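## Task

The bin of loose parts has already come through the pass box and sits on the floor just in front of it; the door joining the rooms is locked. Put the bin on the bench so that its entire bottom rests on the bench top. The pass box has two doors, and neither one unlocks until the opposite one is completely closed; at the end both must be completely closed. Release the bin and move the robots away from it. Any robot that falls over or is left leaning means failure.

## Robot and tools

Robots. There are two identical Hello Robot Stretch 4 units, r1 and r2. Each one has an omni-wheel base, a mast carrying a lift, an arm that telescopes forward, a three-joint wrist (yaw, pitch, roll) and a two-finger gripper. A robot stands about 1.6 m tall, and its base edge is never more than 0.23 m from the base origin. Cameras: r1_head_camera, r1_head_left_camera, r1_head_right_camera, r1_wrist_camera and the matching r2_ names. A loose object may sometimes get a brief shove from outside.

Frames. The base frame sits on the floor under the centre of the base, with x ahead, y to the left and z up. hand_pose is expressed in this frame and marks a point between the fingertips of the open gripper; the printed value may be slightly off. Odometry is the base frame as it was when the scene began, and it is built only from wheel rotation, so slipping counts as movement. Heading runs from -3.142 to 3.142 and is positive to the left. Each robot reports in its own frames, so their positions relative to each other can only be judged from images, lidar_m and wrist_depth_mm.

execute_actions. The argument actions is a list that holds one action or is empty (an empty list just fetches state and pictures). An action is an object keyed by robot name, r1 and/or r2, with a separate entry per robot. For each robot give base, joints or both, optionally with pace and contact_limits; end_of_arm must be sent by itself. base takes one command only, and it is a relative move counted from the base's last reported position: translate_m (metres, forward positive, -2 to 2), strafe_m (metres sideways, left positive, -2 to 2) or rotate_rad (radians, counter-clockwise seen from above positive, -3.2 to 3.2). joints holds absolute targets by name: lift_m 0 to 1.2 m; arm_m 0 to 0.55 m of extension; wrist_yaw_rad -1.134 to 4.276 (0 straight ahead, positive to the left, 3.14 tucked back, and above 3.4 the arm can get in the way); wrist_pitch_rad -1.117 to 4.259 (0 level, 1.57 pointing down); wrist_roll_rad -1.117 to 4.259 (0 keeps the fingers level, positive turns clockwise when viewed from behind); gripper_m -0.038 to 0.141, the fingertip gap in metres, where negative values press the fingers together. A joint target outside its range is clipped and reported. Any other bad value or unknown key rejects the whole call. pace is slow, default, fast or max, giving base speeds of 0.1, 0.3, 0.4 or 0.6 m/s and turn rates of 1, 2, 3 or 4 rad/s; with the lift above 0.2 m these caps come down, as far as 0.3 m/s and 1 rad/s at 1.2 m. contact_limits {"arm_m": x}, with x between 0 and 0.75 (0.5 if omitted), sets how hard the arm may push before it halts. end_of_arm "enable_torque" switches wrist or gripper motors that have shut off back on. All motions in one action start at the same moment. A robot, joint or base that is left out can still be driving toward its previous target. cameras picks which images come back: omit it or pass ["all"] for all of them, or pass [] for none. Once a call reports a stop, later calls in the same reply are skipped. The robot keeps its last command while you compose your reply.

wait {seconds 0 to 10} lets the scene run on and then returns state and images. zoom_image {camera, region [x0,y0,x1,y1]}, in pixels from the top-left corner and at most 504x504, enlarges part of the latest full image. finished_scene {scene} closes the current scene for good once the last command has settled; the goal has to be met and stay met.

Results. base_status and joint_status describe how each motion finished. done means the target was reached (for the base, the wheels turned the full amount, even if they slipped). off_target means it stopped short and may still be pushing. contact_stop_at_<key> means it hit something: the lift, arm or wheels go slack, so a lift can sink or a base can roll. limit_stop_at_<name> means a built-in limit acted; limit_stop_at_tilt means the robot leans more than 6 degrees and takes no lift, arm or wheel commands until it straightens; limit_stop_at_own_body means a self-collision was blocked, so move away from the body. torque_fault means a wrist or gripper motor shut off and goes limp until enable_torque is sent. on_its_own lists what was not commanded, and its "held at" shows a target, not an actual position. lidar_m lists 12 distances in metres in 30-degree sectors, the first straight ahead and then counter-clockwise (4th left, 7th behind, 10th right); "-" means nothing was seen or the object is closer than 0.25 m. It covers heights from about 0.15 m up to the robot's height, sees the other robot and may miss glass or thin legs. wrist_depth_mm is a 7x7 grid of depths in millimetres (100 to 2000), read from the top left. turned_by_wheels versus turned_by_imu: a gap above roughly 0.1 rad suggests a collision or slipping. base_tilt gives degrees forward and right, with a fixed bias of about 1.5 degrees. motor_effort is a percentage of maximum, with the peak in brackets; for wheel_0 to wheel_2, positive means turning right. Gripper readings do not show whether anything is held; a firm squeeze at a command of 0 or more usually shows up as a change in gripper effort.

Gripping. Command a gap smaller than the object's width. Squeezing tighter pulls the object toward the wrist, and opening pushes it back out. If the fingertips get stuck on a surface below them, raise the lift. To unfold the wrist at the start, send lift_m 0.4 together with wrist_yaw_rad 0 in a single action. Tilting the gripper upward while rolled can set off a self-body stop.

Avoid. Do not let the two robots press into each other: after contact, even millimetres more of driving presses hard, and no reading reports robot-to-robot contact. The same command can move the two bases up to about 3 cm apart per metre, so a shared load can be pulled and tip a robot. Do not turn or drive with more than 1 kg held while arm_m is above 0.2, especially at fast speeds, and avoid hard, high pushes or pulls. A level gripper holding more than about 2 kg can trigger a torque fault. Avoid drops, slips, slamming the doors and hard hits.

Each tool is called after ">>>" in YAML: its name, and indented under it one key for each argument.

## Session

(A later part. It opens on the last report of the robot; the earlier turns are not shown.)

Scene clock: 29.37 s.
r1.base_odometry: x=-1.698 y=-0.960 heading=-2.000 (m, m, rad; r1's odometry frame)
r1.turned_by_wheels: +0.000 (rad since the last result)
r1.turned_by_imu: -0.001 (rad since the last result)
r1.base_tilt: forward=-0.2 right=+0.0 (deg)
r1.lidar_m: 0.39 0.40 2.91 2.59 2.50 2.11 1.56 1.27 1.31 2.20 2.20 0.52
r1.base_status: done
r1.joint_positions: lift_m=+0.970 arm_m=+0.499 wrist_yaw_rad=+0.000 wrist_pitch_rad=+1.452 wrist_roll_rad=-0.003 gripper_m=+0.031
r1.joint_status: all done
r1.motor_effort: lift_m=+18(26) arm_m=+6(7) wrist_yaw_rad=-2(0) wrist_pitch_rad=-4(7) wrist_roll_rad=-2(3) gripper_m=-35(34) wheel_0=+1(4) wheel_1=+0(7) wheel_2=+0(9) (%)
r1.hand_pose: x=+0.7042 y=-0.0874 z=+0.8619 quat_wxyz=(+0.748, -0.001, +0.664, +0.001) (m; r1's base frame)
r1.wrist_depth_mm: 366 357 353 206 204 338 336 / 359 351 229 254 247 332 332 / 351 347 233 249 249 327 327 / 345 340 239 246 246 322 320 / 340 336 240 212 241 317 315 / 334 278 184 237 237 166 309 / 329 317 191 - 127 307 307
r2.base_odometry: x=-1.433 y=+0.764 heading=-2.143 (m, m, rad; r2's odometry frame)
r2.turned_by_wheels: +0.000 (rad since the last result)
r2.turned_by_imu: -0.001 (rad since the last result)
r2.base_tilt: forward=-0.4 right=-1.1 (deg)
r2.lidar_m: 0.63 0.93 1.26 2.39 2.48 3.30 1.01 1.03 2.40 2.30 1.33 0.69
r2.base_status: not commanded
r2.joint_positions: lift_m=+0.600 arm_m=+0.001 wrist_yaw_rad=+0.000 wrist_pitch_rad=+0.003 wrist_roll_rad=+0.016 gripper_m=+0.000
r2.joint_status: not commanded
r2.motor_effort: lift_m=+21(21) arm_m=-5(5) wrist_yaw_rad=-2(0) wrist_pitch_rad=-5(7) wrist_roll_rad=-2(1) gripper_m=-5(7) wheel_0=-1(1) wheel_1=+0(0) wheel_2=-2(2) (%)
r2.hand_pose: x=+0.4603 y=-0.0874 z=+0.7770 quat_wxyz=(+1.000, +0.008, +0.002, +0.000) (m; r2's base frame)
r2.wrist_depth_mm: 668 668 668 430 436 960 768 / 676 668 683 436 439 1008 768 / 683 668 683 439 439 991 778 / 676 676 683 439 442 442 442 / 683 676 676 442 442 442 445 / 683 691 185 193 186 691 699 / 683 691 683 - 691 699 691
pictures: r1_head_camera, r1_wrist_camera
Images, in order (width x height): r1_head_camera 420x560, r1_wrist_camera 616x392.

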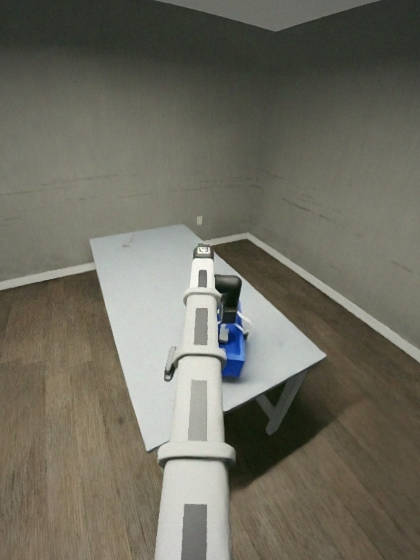

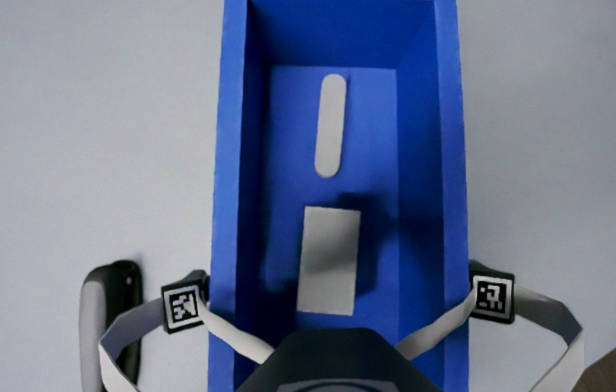

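>>> execute_actions:
  actions:
    - {"r1":{"joints":{"arm_m":0.54,"lift_m":0.903},"pace":"slow"}}
  cameras: []

>>> execute_actions:
  actions:
    - {"r1":{"joints":{"gripper_m":0.141}}}
  cameras: []

>>> execute_actions:
  actions:
    - {"r1":{"joints":{"lift_m":1.05},"pace":"fast"}}
  cameras: []

>>> execute_actions:
  actions:
    - {"r1":{"base":{"translate_m":-0.2},"joints":{"arm_m":0,"gripper_m":0},"pace":"fast"}}
  cameras: ["r1_head_camera"]

>>> execute_actions:
  actions:
    - {"r1":{"base":{"rotate_rad":-2.2},"joints":{"lift_m":0.6},"pace":"fast"}}
  cameras: []

>>> execute_actions:
  actions:
    - {"r1":{"base":{"translate_m":0.4},"joints":{"wrist_pitch_rad":0,"arm_m":0.2},"pace":"fast"}}
  cameras: ["r1_head_camera","r1_wrist_camera"]

Scene clock: 32.70 s.
r1.base_odometry: x=-1.698 y=-0.960 heading=-2.000 (m, m, rad; r1's odometry frame)
r1.turned_by_wheels: +0.000 (rad since the last result)
r1.turned_by_imu: -0.001 (rad since the last result)
r1.base_tilt: forward=-0.2 right=-0.1 (deg)
r1.lidar_m: 0.39 0.38 2.89 2.56 2.49 2.11 1.57 1.27 1.32 2.22 2.19 0.54
r1.base_status: not commanded
r1.joint_positions: lift_m=+0.903 arm_m=+0.539 wrist_yaw_rad=+0.000 wrist_pitch_rad=+1.452 wrist_roll_rad=-0.003 gripper_m=+0.031
r1.joint_status: all done
r1.motor_effort: lift_m=+18(19) arm_m=+6(6) wrist_yaw_rad=-2(1) wrist_pitch_rad=-4(4) wrist_roll_rad=-2(2) gripper_m=-36(34) wheel_0=+1(1) wheel_1=+0(0) wheel_2=+0(0) (%)
r1.hand_pose: x=+0.7441 y=-0.0874 z=+0.7950 quat_wxyz=(+0.748, -0.001, +0.664, +0.001) (m; r1's base frame)
r1.wrist_depth_mm: 290 286 282 206 204 270 270 / 285 282 229 253 246 265 264 / 279 277 234 250 249 260 259 / 274 271 239 247 245 256 256 / 271 268 241 212 241 252 251 / 266 263 184 236 237 166 199 / 221 257 191 - 127 246 244
r2.base_odometry: x=-1.433 y=+0.764 heading=-2.143 (m, m, rad; r2's odometry frame)
r2.turned_by_wheels: +0.000 (rad since the last result)
r2.turned_by_imu: -0.001 (rad since the last result)
r2.base_tilt: forward=-0.5 right=-1.0 (deg)
r2.lidar_m: 0.62 0.93 1.26 2.38 2.47 3.31 1.01 1.03 2.40 2.30 1.34 0.69
r2.base_status: not commanded
r2.joint_positions: lift_m=+0.600 arm_m=+0.001 wrist_yaw_rad=+0.000 wrist_pitch_rad=+0.003 wrist_roll_rad=+0.016 gripper_m=+0.000
r2.joint_status: not commanded
r2.motor_effort: lift_m=+21(21) arm_m=-5(5) wrist_yaw_rad=-2(1) wrist_pitch_rad=-7(7) wrist_roll_rad=+0(0) gripper_m=-6(6) wheel_0=-1(1) wheel_1=+0(0) wheel_2=-2(2) (%)
r2.hand_pose: x=+0.4603 y=-0.0874 z=+0.7770 quat_wxyz=(+1.000, +0.008, +0.002, +0.000) (m; r2's base frame)
r2.wrist_depth_mm: 661 668 676 436 436 960 768 / 676 676 668 436 436 991 768 / 683 683 683 439 442 991 768 / 676 676 683 442 442 442 442 / 691 683 683 442 449 445 445 / 691 683 185 193 186 699 691 / 691 691 691 - 691 691 699
pictures: none
No camera images: the call's "cameras" was empty. Leave "cameras" out to get every camera's image.

Scene clock: 34.80 s.
r1.base_odometry: x=-1.698 y=-0.960 heading=-2.001 (m, m, rad; r1's odometry frame)
r1.turned_by_wheels: +0.000 (rad since the last result)
r1.turned_by_imu: -0.001 (rad since the last result)
r1.base_tilt: forward=-0.3 right=+0.0 (deg)
r1.lidar_m: 0.39 0.39 2.92 2.58 2.49 2.10 1.56 1.27 1.33 2.23 2.19 0.54
r1.base_status: not commanded
r1.joint_positions: lift_m=+0.904 arm_m=+0.539 wrist_yaw_rad=-0.001 wrist_pitch_rad=+1.450 wrist_roll_rad=-0.003 gripper_m=+0.141
r1.joint_status: all done
r1.motor_effort: lift_m=+13(18) arm_m=+6(6) wrist_yaw_rad=+4(4) wrist_pitch_rad=+2(4) wrist_roll_rad=-2(1) gripper_m=-1(38) wheel_0=-1(3) wheel_1=-1(1) wheel_2=-3(3) (%)
r1.hand_pose: x=+0.7445 y=-0.0875 z=+0.7955 quat_wxyz=(+0.749, -0.001, +0.663, +0.001) (m; r1's base frame)
r1.wrist_depth_mm: 301 298 291 208 206 282 279 / 296 293 286 265 248 278 274 / 290 286 240 268 255 272 270 / 285 281 238 264 259 267 265 / 278 276 223 229 254 259 260 / 273 270 190 225 189 196 255 / 231 265 232 - 172 254 251
r2.base_odometry: x=-1.433 y=+0.764 heading=-2.143 (m, m, rad; r2's odometry frame)
r2.turned_by_wheels: +0.000 (rad since the last result)
r2.turned_by_imu: +0.000 (rad since the last result)
r2.base_tilt: forward=-0.5 right=-1.0 (deg)
r2.lidar_m: 0.62 0.91 1.24 2.39 2.46 3.27 1.03 1.03 2.41 2.31 1.33 0.69
r2.base_status: not commanded
r2.joint_positions: lift_m=+0.600 arm_m=+0.001 wrist_yaw_rad=+0.000 wrist_pitch_rad=+0.003 wrist_roll_rad=+0.016 gripper_m=+0.000
r2.joint_status: not commanded
r2.motor_effort: lift_m=+21(21) arm_m=-5(5) wrist_yaw_rad=-1(2) wrist_pitch_rad=-5(7) wrist_roll_rad=+0(0) gripper_m=-6(6) wheel_0=-1(1) wheel_1=+0(0) wheel_2=-2(2) (%)
r2.hand_pose: x=+0.4603 y=-0.0874 z=+0.7770 quat_wxyz=(+1.000, +0.008, +0.002, +0.000) (m; r2's base frame)
r2.wrist_depth_mm: 668 668 661 439 433 960 759 / 676 668 676 433 436 1025 768 / 683 676 691 439 439 1008 768 / 676 683 683 442 442 442 442 / 683 691 676 442 445 445 445 / 683 683 186 194 186 691 699 / 691 683 691 - 699 691 699
pictures: none
No camera images: the call's "cameras" was empty. Leave "cameras" out to get every camera's image.

Scene clock: 36.17 s.
r1.base_odometry: x=-1.698 y=-0.960 heading=-2.000 (m, m, rad; r1's odometry frame)
r1.turned_by_wheels: +0.000 (rad since the last result)
r1.turned_by_imu: +0.000 (rad since the last result)
r1.base_tilt: forward=-0.2 right=-0.1 (deg)
r1.lidar_m: 0.39 0.38 2.92 2.57 2.49 2.11 1.56 1.26 1.31 2.26 2.20 0.51
r1.base_status: not commanded
r1.joint_positions: lift_m=+1.050 arm_m=+0.539 wrist_yaw_rad=+0.000 wrist_pitch_rad=+1.450 wrist_roll_rad=-0.003 gripper_m=+0.141
r1.joint_status: all done
r1.motor_effort: lift_m=+25(28) arm_m=+6(6) wrist_yaw_rad=+0(3) wrist_pitch_rad=+1(6) wrist_roll_rad=-2(2) gripper_m=-1(1) wheel_0=+1(1) wheel_1=+0(1) wheel_2=-1(4) (%)
r1.hand_pose: x=+0.7445 y=-0.0874 z=+0.9415 quat_wxyz=(+0.748, -0.001, +0.663, +0.001) (m; r1's base frame)
r1.wrist_depth_mm: 455 449 442 436 430 424 1205 / 449 442 436 342 424 418 415 / 439 436 427 399 410 410 407 / 430 427 418 402 402 402 399 / 424 418 413 366 397 397 392 / 415 410 399 355 325 389 387 / 407 366 402 - 389 384 382
r2.base_odometry: x=-1.433 y=+0.764 heading=-2.143 (m, m, rad; r2's odometry frame)
r2.turned_by_wheels: +0.000 (rad since the last result)
r2.turned_by_imu: +0.000 (rad since the last result)
r2.base_tilt: forward=-0.5 right=-0.9 (deg)
r2.lidar_m: 0.61 0.91 1.24 2.37 2.46 3.28 1.02 1.03 2.41 2.33 1.34 0.69
r2.base_status: not commanded
r2.joint_positions: lift_m=+0.600 arm_m=+0.001 wrist_yaw_rad=+0.000 wrist_pitch_rad=+0.003 wrist_roll_rad=+0.016 gripper_m=+0.000
r2.joint_status: not commanded
r2.motor_effort: lift_m=+21(21) arm_m=-5(5) wrist_yaw_rad=-2(2) wrist_pitch_rad=-5(4) wrist_roll_rad=+1(0) gripper_m=-6(7) wheel_0=-1(1) wheel_1=+0(0) wheel_2=-2(1) (%)
r2.hand_pose: x=+0.4603 y=-0.0874 z=+0.7770 quat_wxyz=(+1.000, +0.008, +0.002, +0.000) (m; r2's base frame)
r2.wrist_depth_mm: 676 668 668 433 436 960 750 / 676 676 676 436 439 991 759 / 676 683 676 439 439 1008 768 / 676 676 683 442 439 445 439 / 691 683 683 442 442 445 442 / 683 683 186 193 186 691 691 / 699 683 691 - 691 691 699
pictures: none
No camera images: the call's "cameras" was empty. Leave "cameras" out to get every camera's image.

Scene clock: 38.53 s.
r1.base_odometry: x=-1.615 y=-0.778 heading=-2.000 (m, m, rad; r1's odometry frame)
r1.turned_by_wheels: +0.000 (rad since the last result)
r1.turned_by_imu: +0.000 (rad since the last result)
r1.base_tilt: forward=-0.3 right=-0.1 (deg)
r1.lidar_m: 0.57 0.64 3.08 2.47 2.39 1.87 1.37 1.09 1.16 1.97 2.30 0.74
r1.base_status: done
r1.joint_positions: lift_m=+1.050 arm_m=+0.001 wrist_yaw_rad=+0.000 wrist_pitch_rad=+1.451 wrist_roll_rad=-0.003 gripper_m=+0.000
r1.joint_status: all done
r1.motor_effort: lift_m=+25(25) arm_m=-6(7) wrist_yaw_rad=-1(1) wrist_pitch_rad=+0(1) wrist_roll_rad=-2(2) gripper_m=-7(6) wheel_0=-1(5) wheel_1=+2(5) wheel_2=+0(8) (%)
r1.hand_pose: x=+0.2066 y=-0.0874 z=+0.9415 quat_wxyz=(+0.748, -0.001, +0.663, +0.001) (m; r1's base frame)
r1.wrist_depth_mm: 1308 1308 1229 1255 1229 1229 1205 / 1281 1281 1229 1229 1205 1205 1182 / 1255 1229 1229 1205 1182 1182 1138 / 1229 1229 1205 1182 1160 1160 1138 / 1205 1205 1182 991 1160 1138 1118 / 1182 1182 1160 196 188 1118 1118 / 1182 1160 931 - 1118 1098 1078
r2.base_odometry: x=-1.433 y=+0.764 heading=-2.143 (m, m, rad; r2's odometry frame)
r2.turned_by_wheels: +0.000 (rad since the last result)
r2.turned_by_imu: -0.001 (rad since the last result)
r2.base_tilt: forward=-0.5 right=-1.0 (deg)
r2.lidar_m: 0.61 0.94 1.22 2.38 2.48 3.30 1.02 1.03 2.41 2.31 1.34 0.70
r2.base_status: not commanded
r2.joint_positions: lift_m=+0.600 arm_m=+0.001 wrist_yaw_rad=+0.000 wrist_pitch_rad=+0.003 wrist_roll_rad=+0.016 gripper_m=+0.000
r2.joint_status: not commanded
r2.motor_effort: lift_m=+21(21) arm_m=-5(5) wrist_yaw_rad=-1(2) wrist_pitch_rad=-6(6) wrist_roll_rad=+1(1) gripper_m=-6(5) wheel_0=-1(1) wheel_1=+0(0) wheel_2=-1(2) (%)
r2.hand_pose: x=+0.4603 y=-0.0874 z=+0.7770 quat_wxyz=(+1.000, +0.008, +0.002, +0.000) (m; r2's base frame)
r2.wrist_depth_mm: 661 668 668 436 436 960 768 / 676 676 676 433 439 1008 778 / 683 668 676 439 436 991 778 / 683 683 683 439 439 442 445 / 683 683 676 445 442 445 445 / 691 683 186 194 186 691 699 / 699 691 691 - 699 691 699
pictures: r1_head_camera
Images, in order (width x height): r1_head_camera 420x560.

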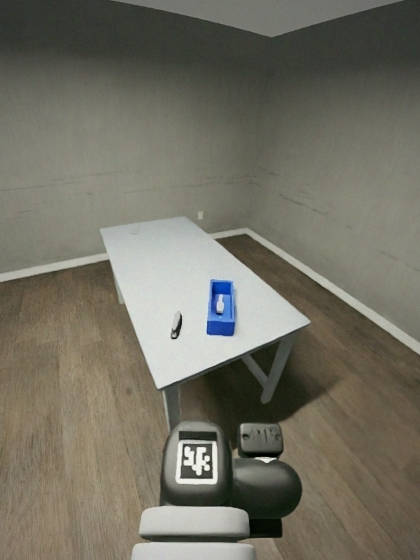

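Scene clock: 41.33 s.
r1.base_odometry: x=-1.615 y=-0.778 heading=+2.083 (m, m, rad; r1's odometry frame)
r1.turned_by_wheels: -2.200 (rad since the last result)
r1.turned_by_imu: -2.186 (rad since the last result)
r1.base_tilt: forward=-0.2 right=-0.1 (deg)
r1.lidar_m: 1.14 1.79 2.29 0.84 0.57 0.55 3.03 2.56 2.39 2.06 1.41 1.10
r1.base_status: done
r1.joint_positions: lift_m=+0.600 arm_m=+0.001 wrist_yaw_rad=+0.000 wrist_pitch_rad=+1.450 wrist_roll_rad=-0.003 gripper_m=+0.000
r1.joint_status: all done
r1.motor_effort: lift_m=+16(20) arm_m=-6(6) wrist_yaw_rad=+0(1) wrist_pitch_rad=+0(1) wrist_roll_rad=-2(2) gripper_m=-4(9) wheel_0=+1(5) wheel_1=+0(7) wheel_2=-1(6) (%)
r1.hand_pose: x=+0.2067 y=-0.0874 z=+0.4921 quat_wxyz=(+0.748, -0.001, +0.663, +0.001) (m; r1's base frame)
r1.wrist_depth_mm: 809 788 778 768 759 750 741 / 798 778 768 759 750 732 723 / 778 768 750 750 741 723 715 / 759 750 741 741 723 715 707 / 750 732 732 723 715 707 691 / 732 723 508 196 188 683 683 / 723 715 496 - 691 676 668
r2.base_odometry: x=-1.433 y=+0.764 heading=-2.143 (m, m, rad; r2's odometry frame)
r2.turned_by_wheels: +0.000 (rad since the last result)
r2.turned_by_imu: -0.001 (rad since the last result)
r2.base_tilt: forward=-0.4 right=-1.0 (deg)
r2.lidar_m: 0.62 0.93 1.24 2.39 2.48 3.29 1.01 1.03 2.40 2.30 1.37 0.69
r2.base_status: not commanded
r2.joint_positions: lift_m=+0.600 arm_m=+0.001 wrist_yaw_rad=+0.000 wrist_pitch_rad=+0.003 wrist_roll_rad=+0.016 gripper_m=+0.000
r2.joint_status: not commanded
r2.motor_effort: lift_m=+21(21) arm_m=-5(5) wrist_yaw_rad=-2(2) wrist_pitch_rad=-4(6) wrist_roll_rad=-1(0) gripper_m=-8(7) wheel_0=-1(1) wheel_1=+0(0) wheel_2=-2(2) (%)
r2.hand_pose: x=+0.4603 y=-0.0874 z=+0.7770 quat_wxyz=(+1.000, +0.008, +0.002, +0.000) (m; r2's base frame)
r2.wrist_depth_mm: 668 668 654 433 436 960 759 / 668 676 676 439 436 991 768 / 676 676 676 439 442 1008 768 / 683 676 676 439 439 442 442 / 683 683 691 445 445 442 445 / 683 691 186 194 186 691 699 / 691 691 691 - 691 691 691
pictures: none
No camera images: the call's "cameras" was empty. Leave "cameras" out to get every camera's image.

Scene clock: 43.70 s.
r1.base_odometry: x=-1.811 y=-0.430 heading=+2.083 (m, m, rad; r1's odometry frame)
r1.turned_by_wheels: +0.000 (rad since the last result)
r1.turned_by_imu: -0.002 (rad since the last result)
r1.base_tilt: forward=-0.3 right=-0.1 (deg)
r1.lidar_m: 0.76 1.33 2.10 2.17 0.96 0.90 3.38 2.72 2.61 1.49 1.04 0.71
r1.base_status: done
r1.joint_positions: lift_m=+0.600 arm_m=+0.199 wrist_yaw_rad=+0.000 wrist_pitch_rad=+0.003 wrist_roll_rad=-0.003 gripper_m=+0.000
r1.joint_status: all done
r1.motor_effort: lift_m=+16(17) arm_m=+6(7) wrist_yaw_rad=-2(0) wrist_pitch_rad=-7(11) wrist_roll_rad=-3(2) gripper_m=-4(4) wheel_0=-1(6) wheel_1=-1(1) wheel_2=+0(12) (%)
r1.hand_pose: x=+0.6583 y=-0.0874 z=+0.7778 quat_wxyz=(+1.000, -0.002, +0.001, +0.000) (m; r1's base frame)
r1.wrist_depth_mm: 1042 891 436 615 891 842 759 / 1042 891 439 609 931 - 1366 / 1060 904 452 603 931 - 1430 / 1098 891 455 410 362 317 287 / 1078 917 459 389 343 314 287 / 1098 904 462 196 188 309 289 / 1118 931 741 - 574 508 488
r2.base_odometry: x=-1.433 y=+0.764 heading=-2.143 (m, m, rad; r2's odometry frame)
r2.turned_by_wheels: +0.000 (rad since the last result)
r2.turned_by_imu: -0.001 (rad since the last result)
r2.base_tilt: forward=-0.5 right=-1.0 (deg)
r2.lidar_m: 0.62 0.93 1.24 2.40 2.46 3.29 1.02 1.02 2.42 2.31 1.34 0.70
r2.base_status: not commanded
r2.joint_positions: lift_m=+0.600 arm_m=+0.001 wrist_yaw_rad=+0.000 wrist_pitch_rad=+0.003 wrist_roll_rad=+0.016 gripper_m=+0.000
r2.joint_status: not commanded
r2.motor_effort: lift_m=+21(21) arm_m=-5(5) wrist_yaw_rad=-1(2) wrist_pitch_rad=-5(7) wrist_roll_rad=+0(2) gripper_m=-6(7) wheel_0=-1(1) wheel_1=+0(0) wheel_2=-2(2) (%)
r2.hand_pose: x=+0.4603 y=-0.0874 z=+0.7770 quat_wxyz=(+1.000, +0.008, +0.002, +0.000) (m; r2's base frame)
r2.wrist_depth_mm: 668 668 668 433 436 960 768 / 668 676 676 436 439 1025 759 / 676 676 683 442 436 1025 768 / 683 676 676 439 442 442 439 / 683 691 691 442 442 449 445 / 691 683 186 193 186 691 683 / 699 683 691 - 691 699 699
pictures: r1_head_camera, r1_wrist_camera
Images, in order (width x height): r1_head_camera 420x560, r1_wrist_camera 616x392.

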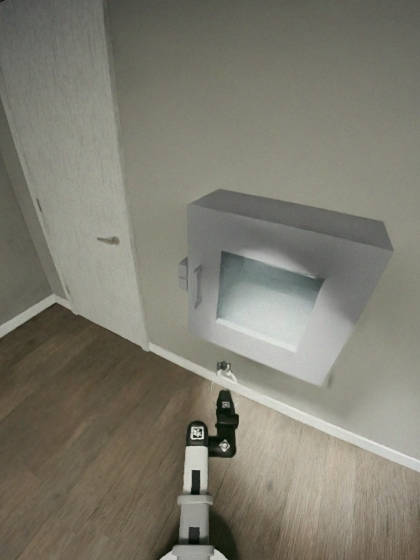

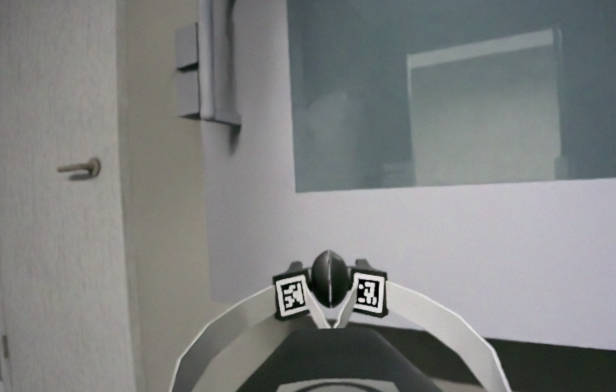

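The door is visibly flush.

>>> finished_scene:
  scene: 1

The scene is finished: the task was done.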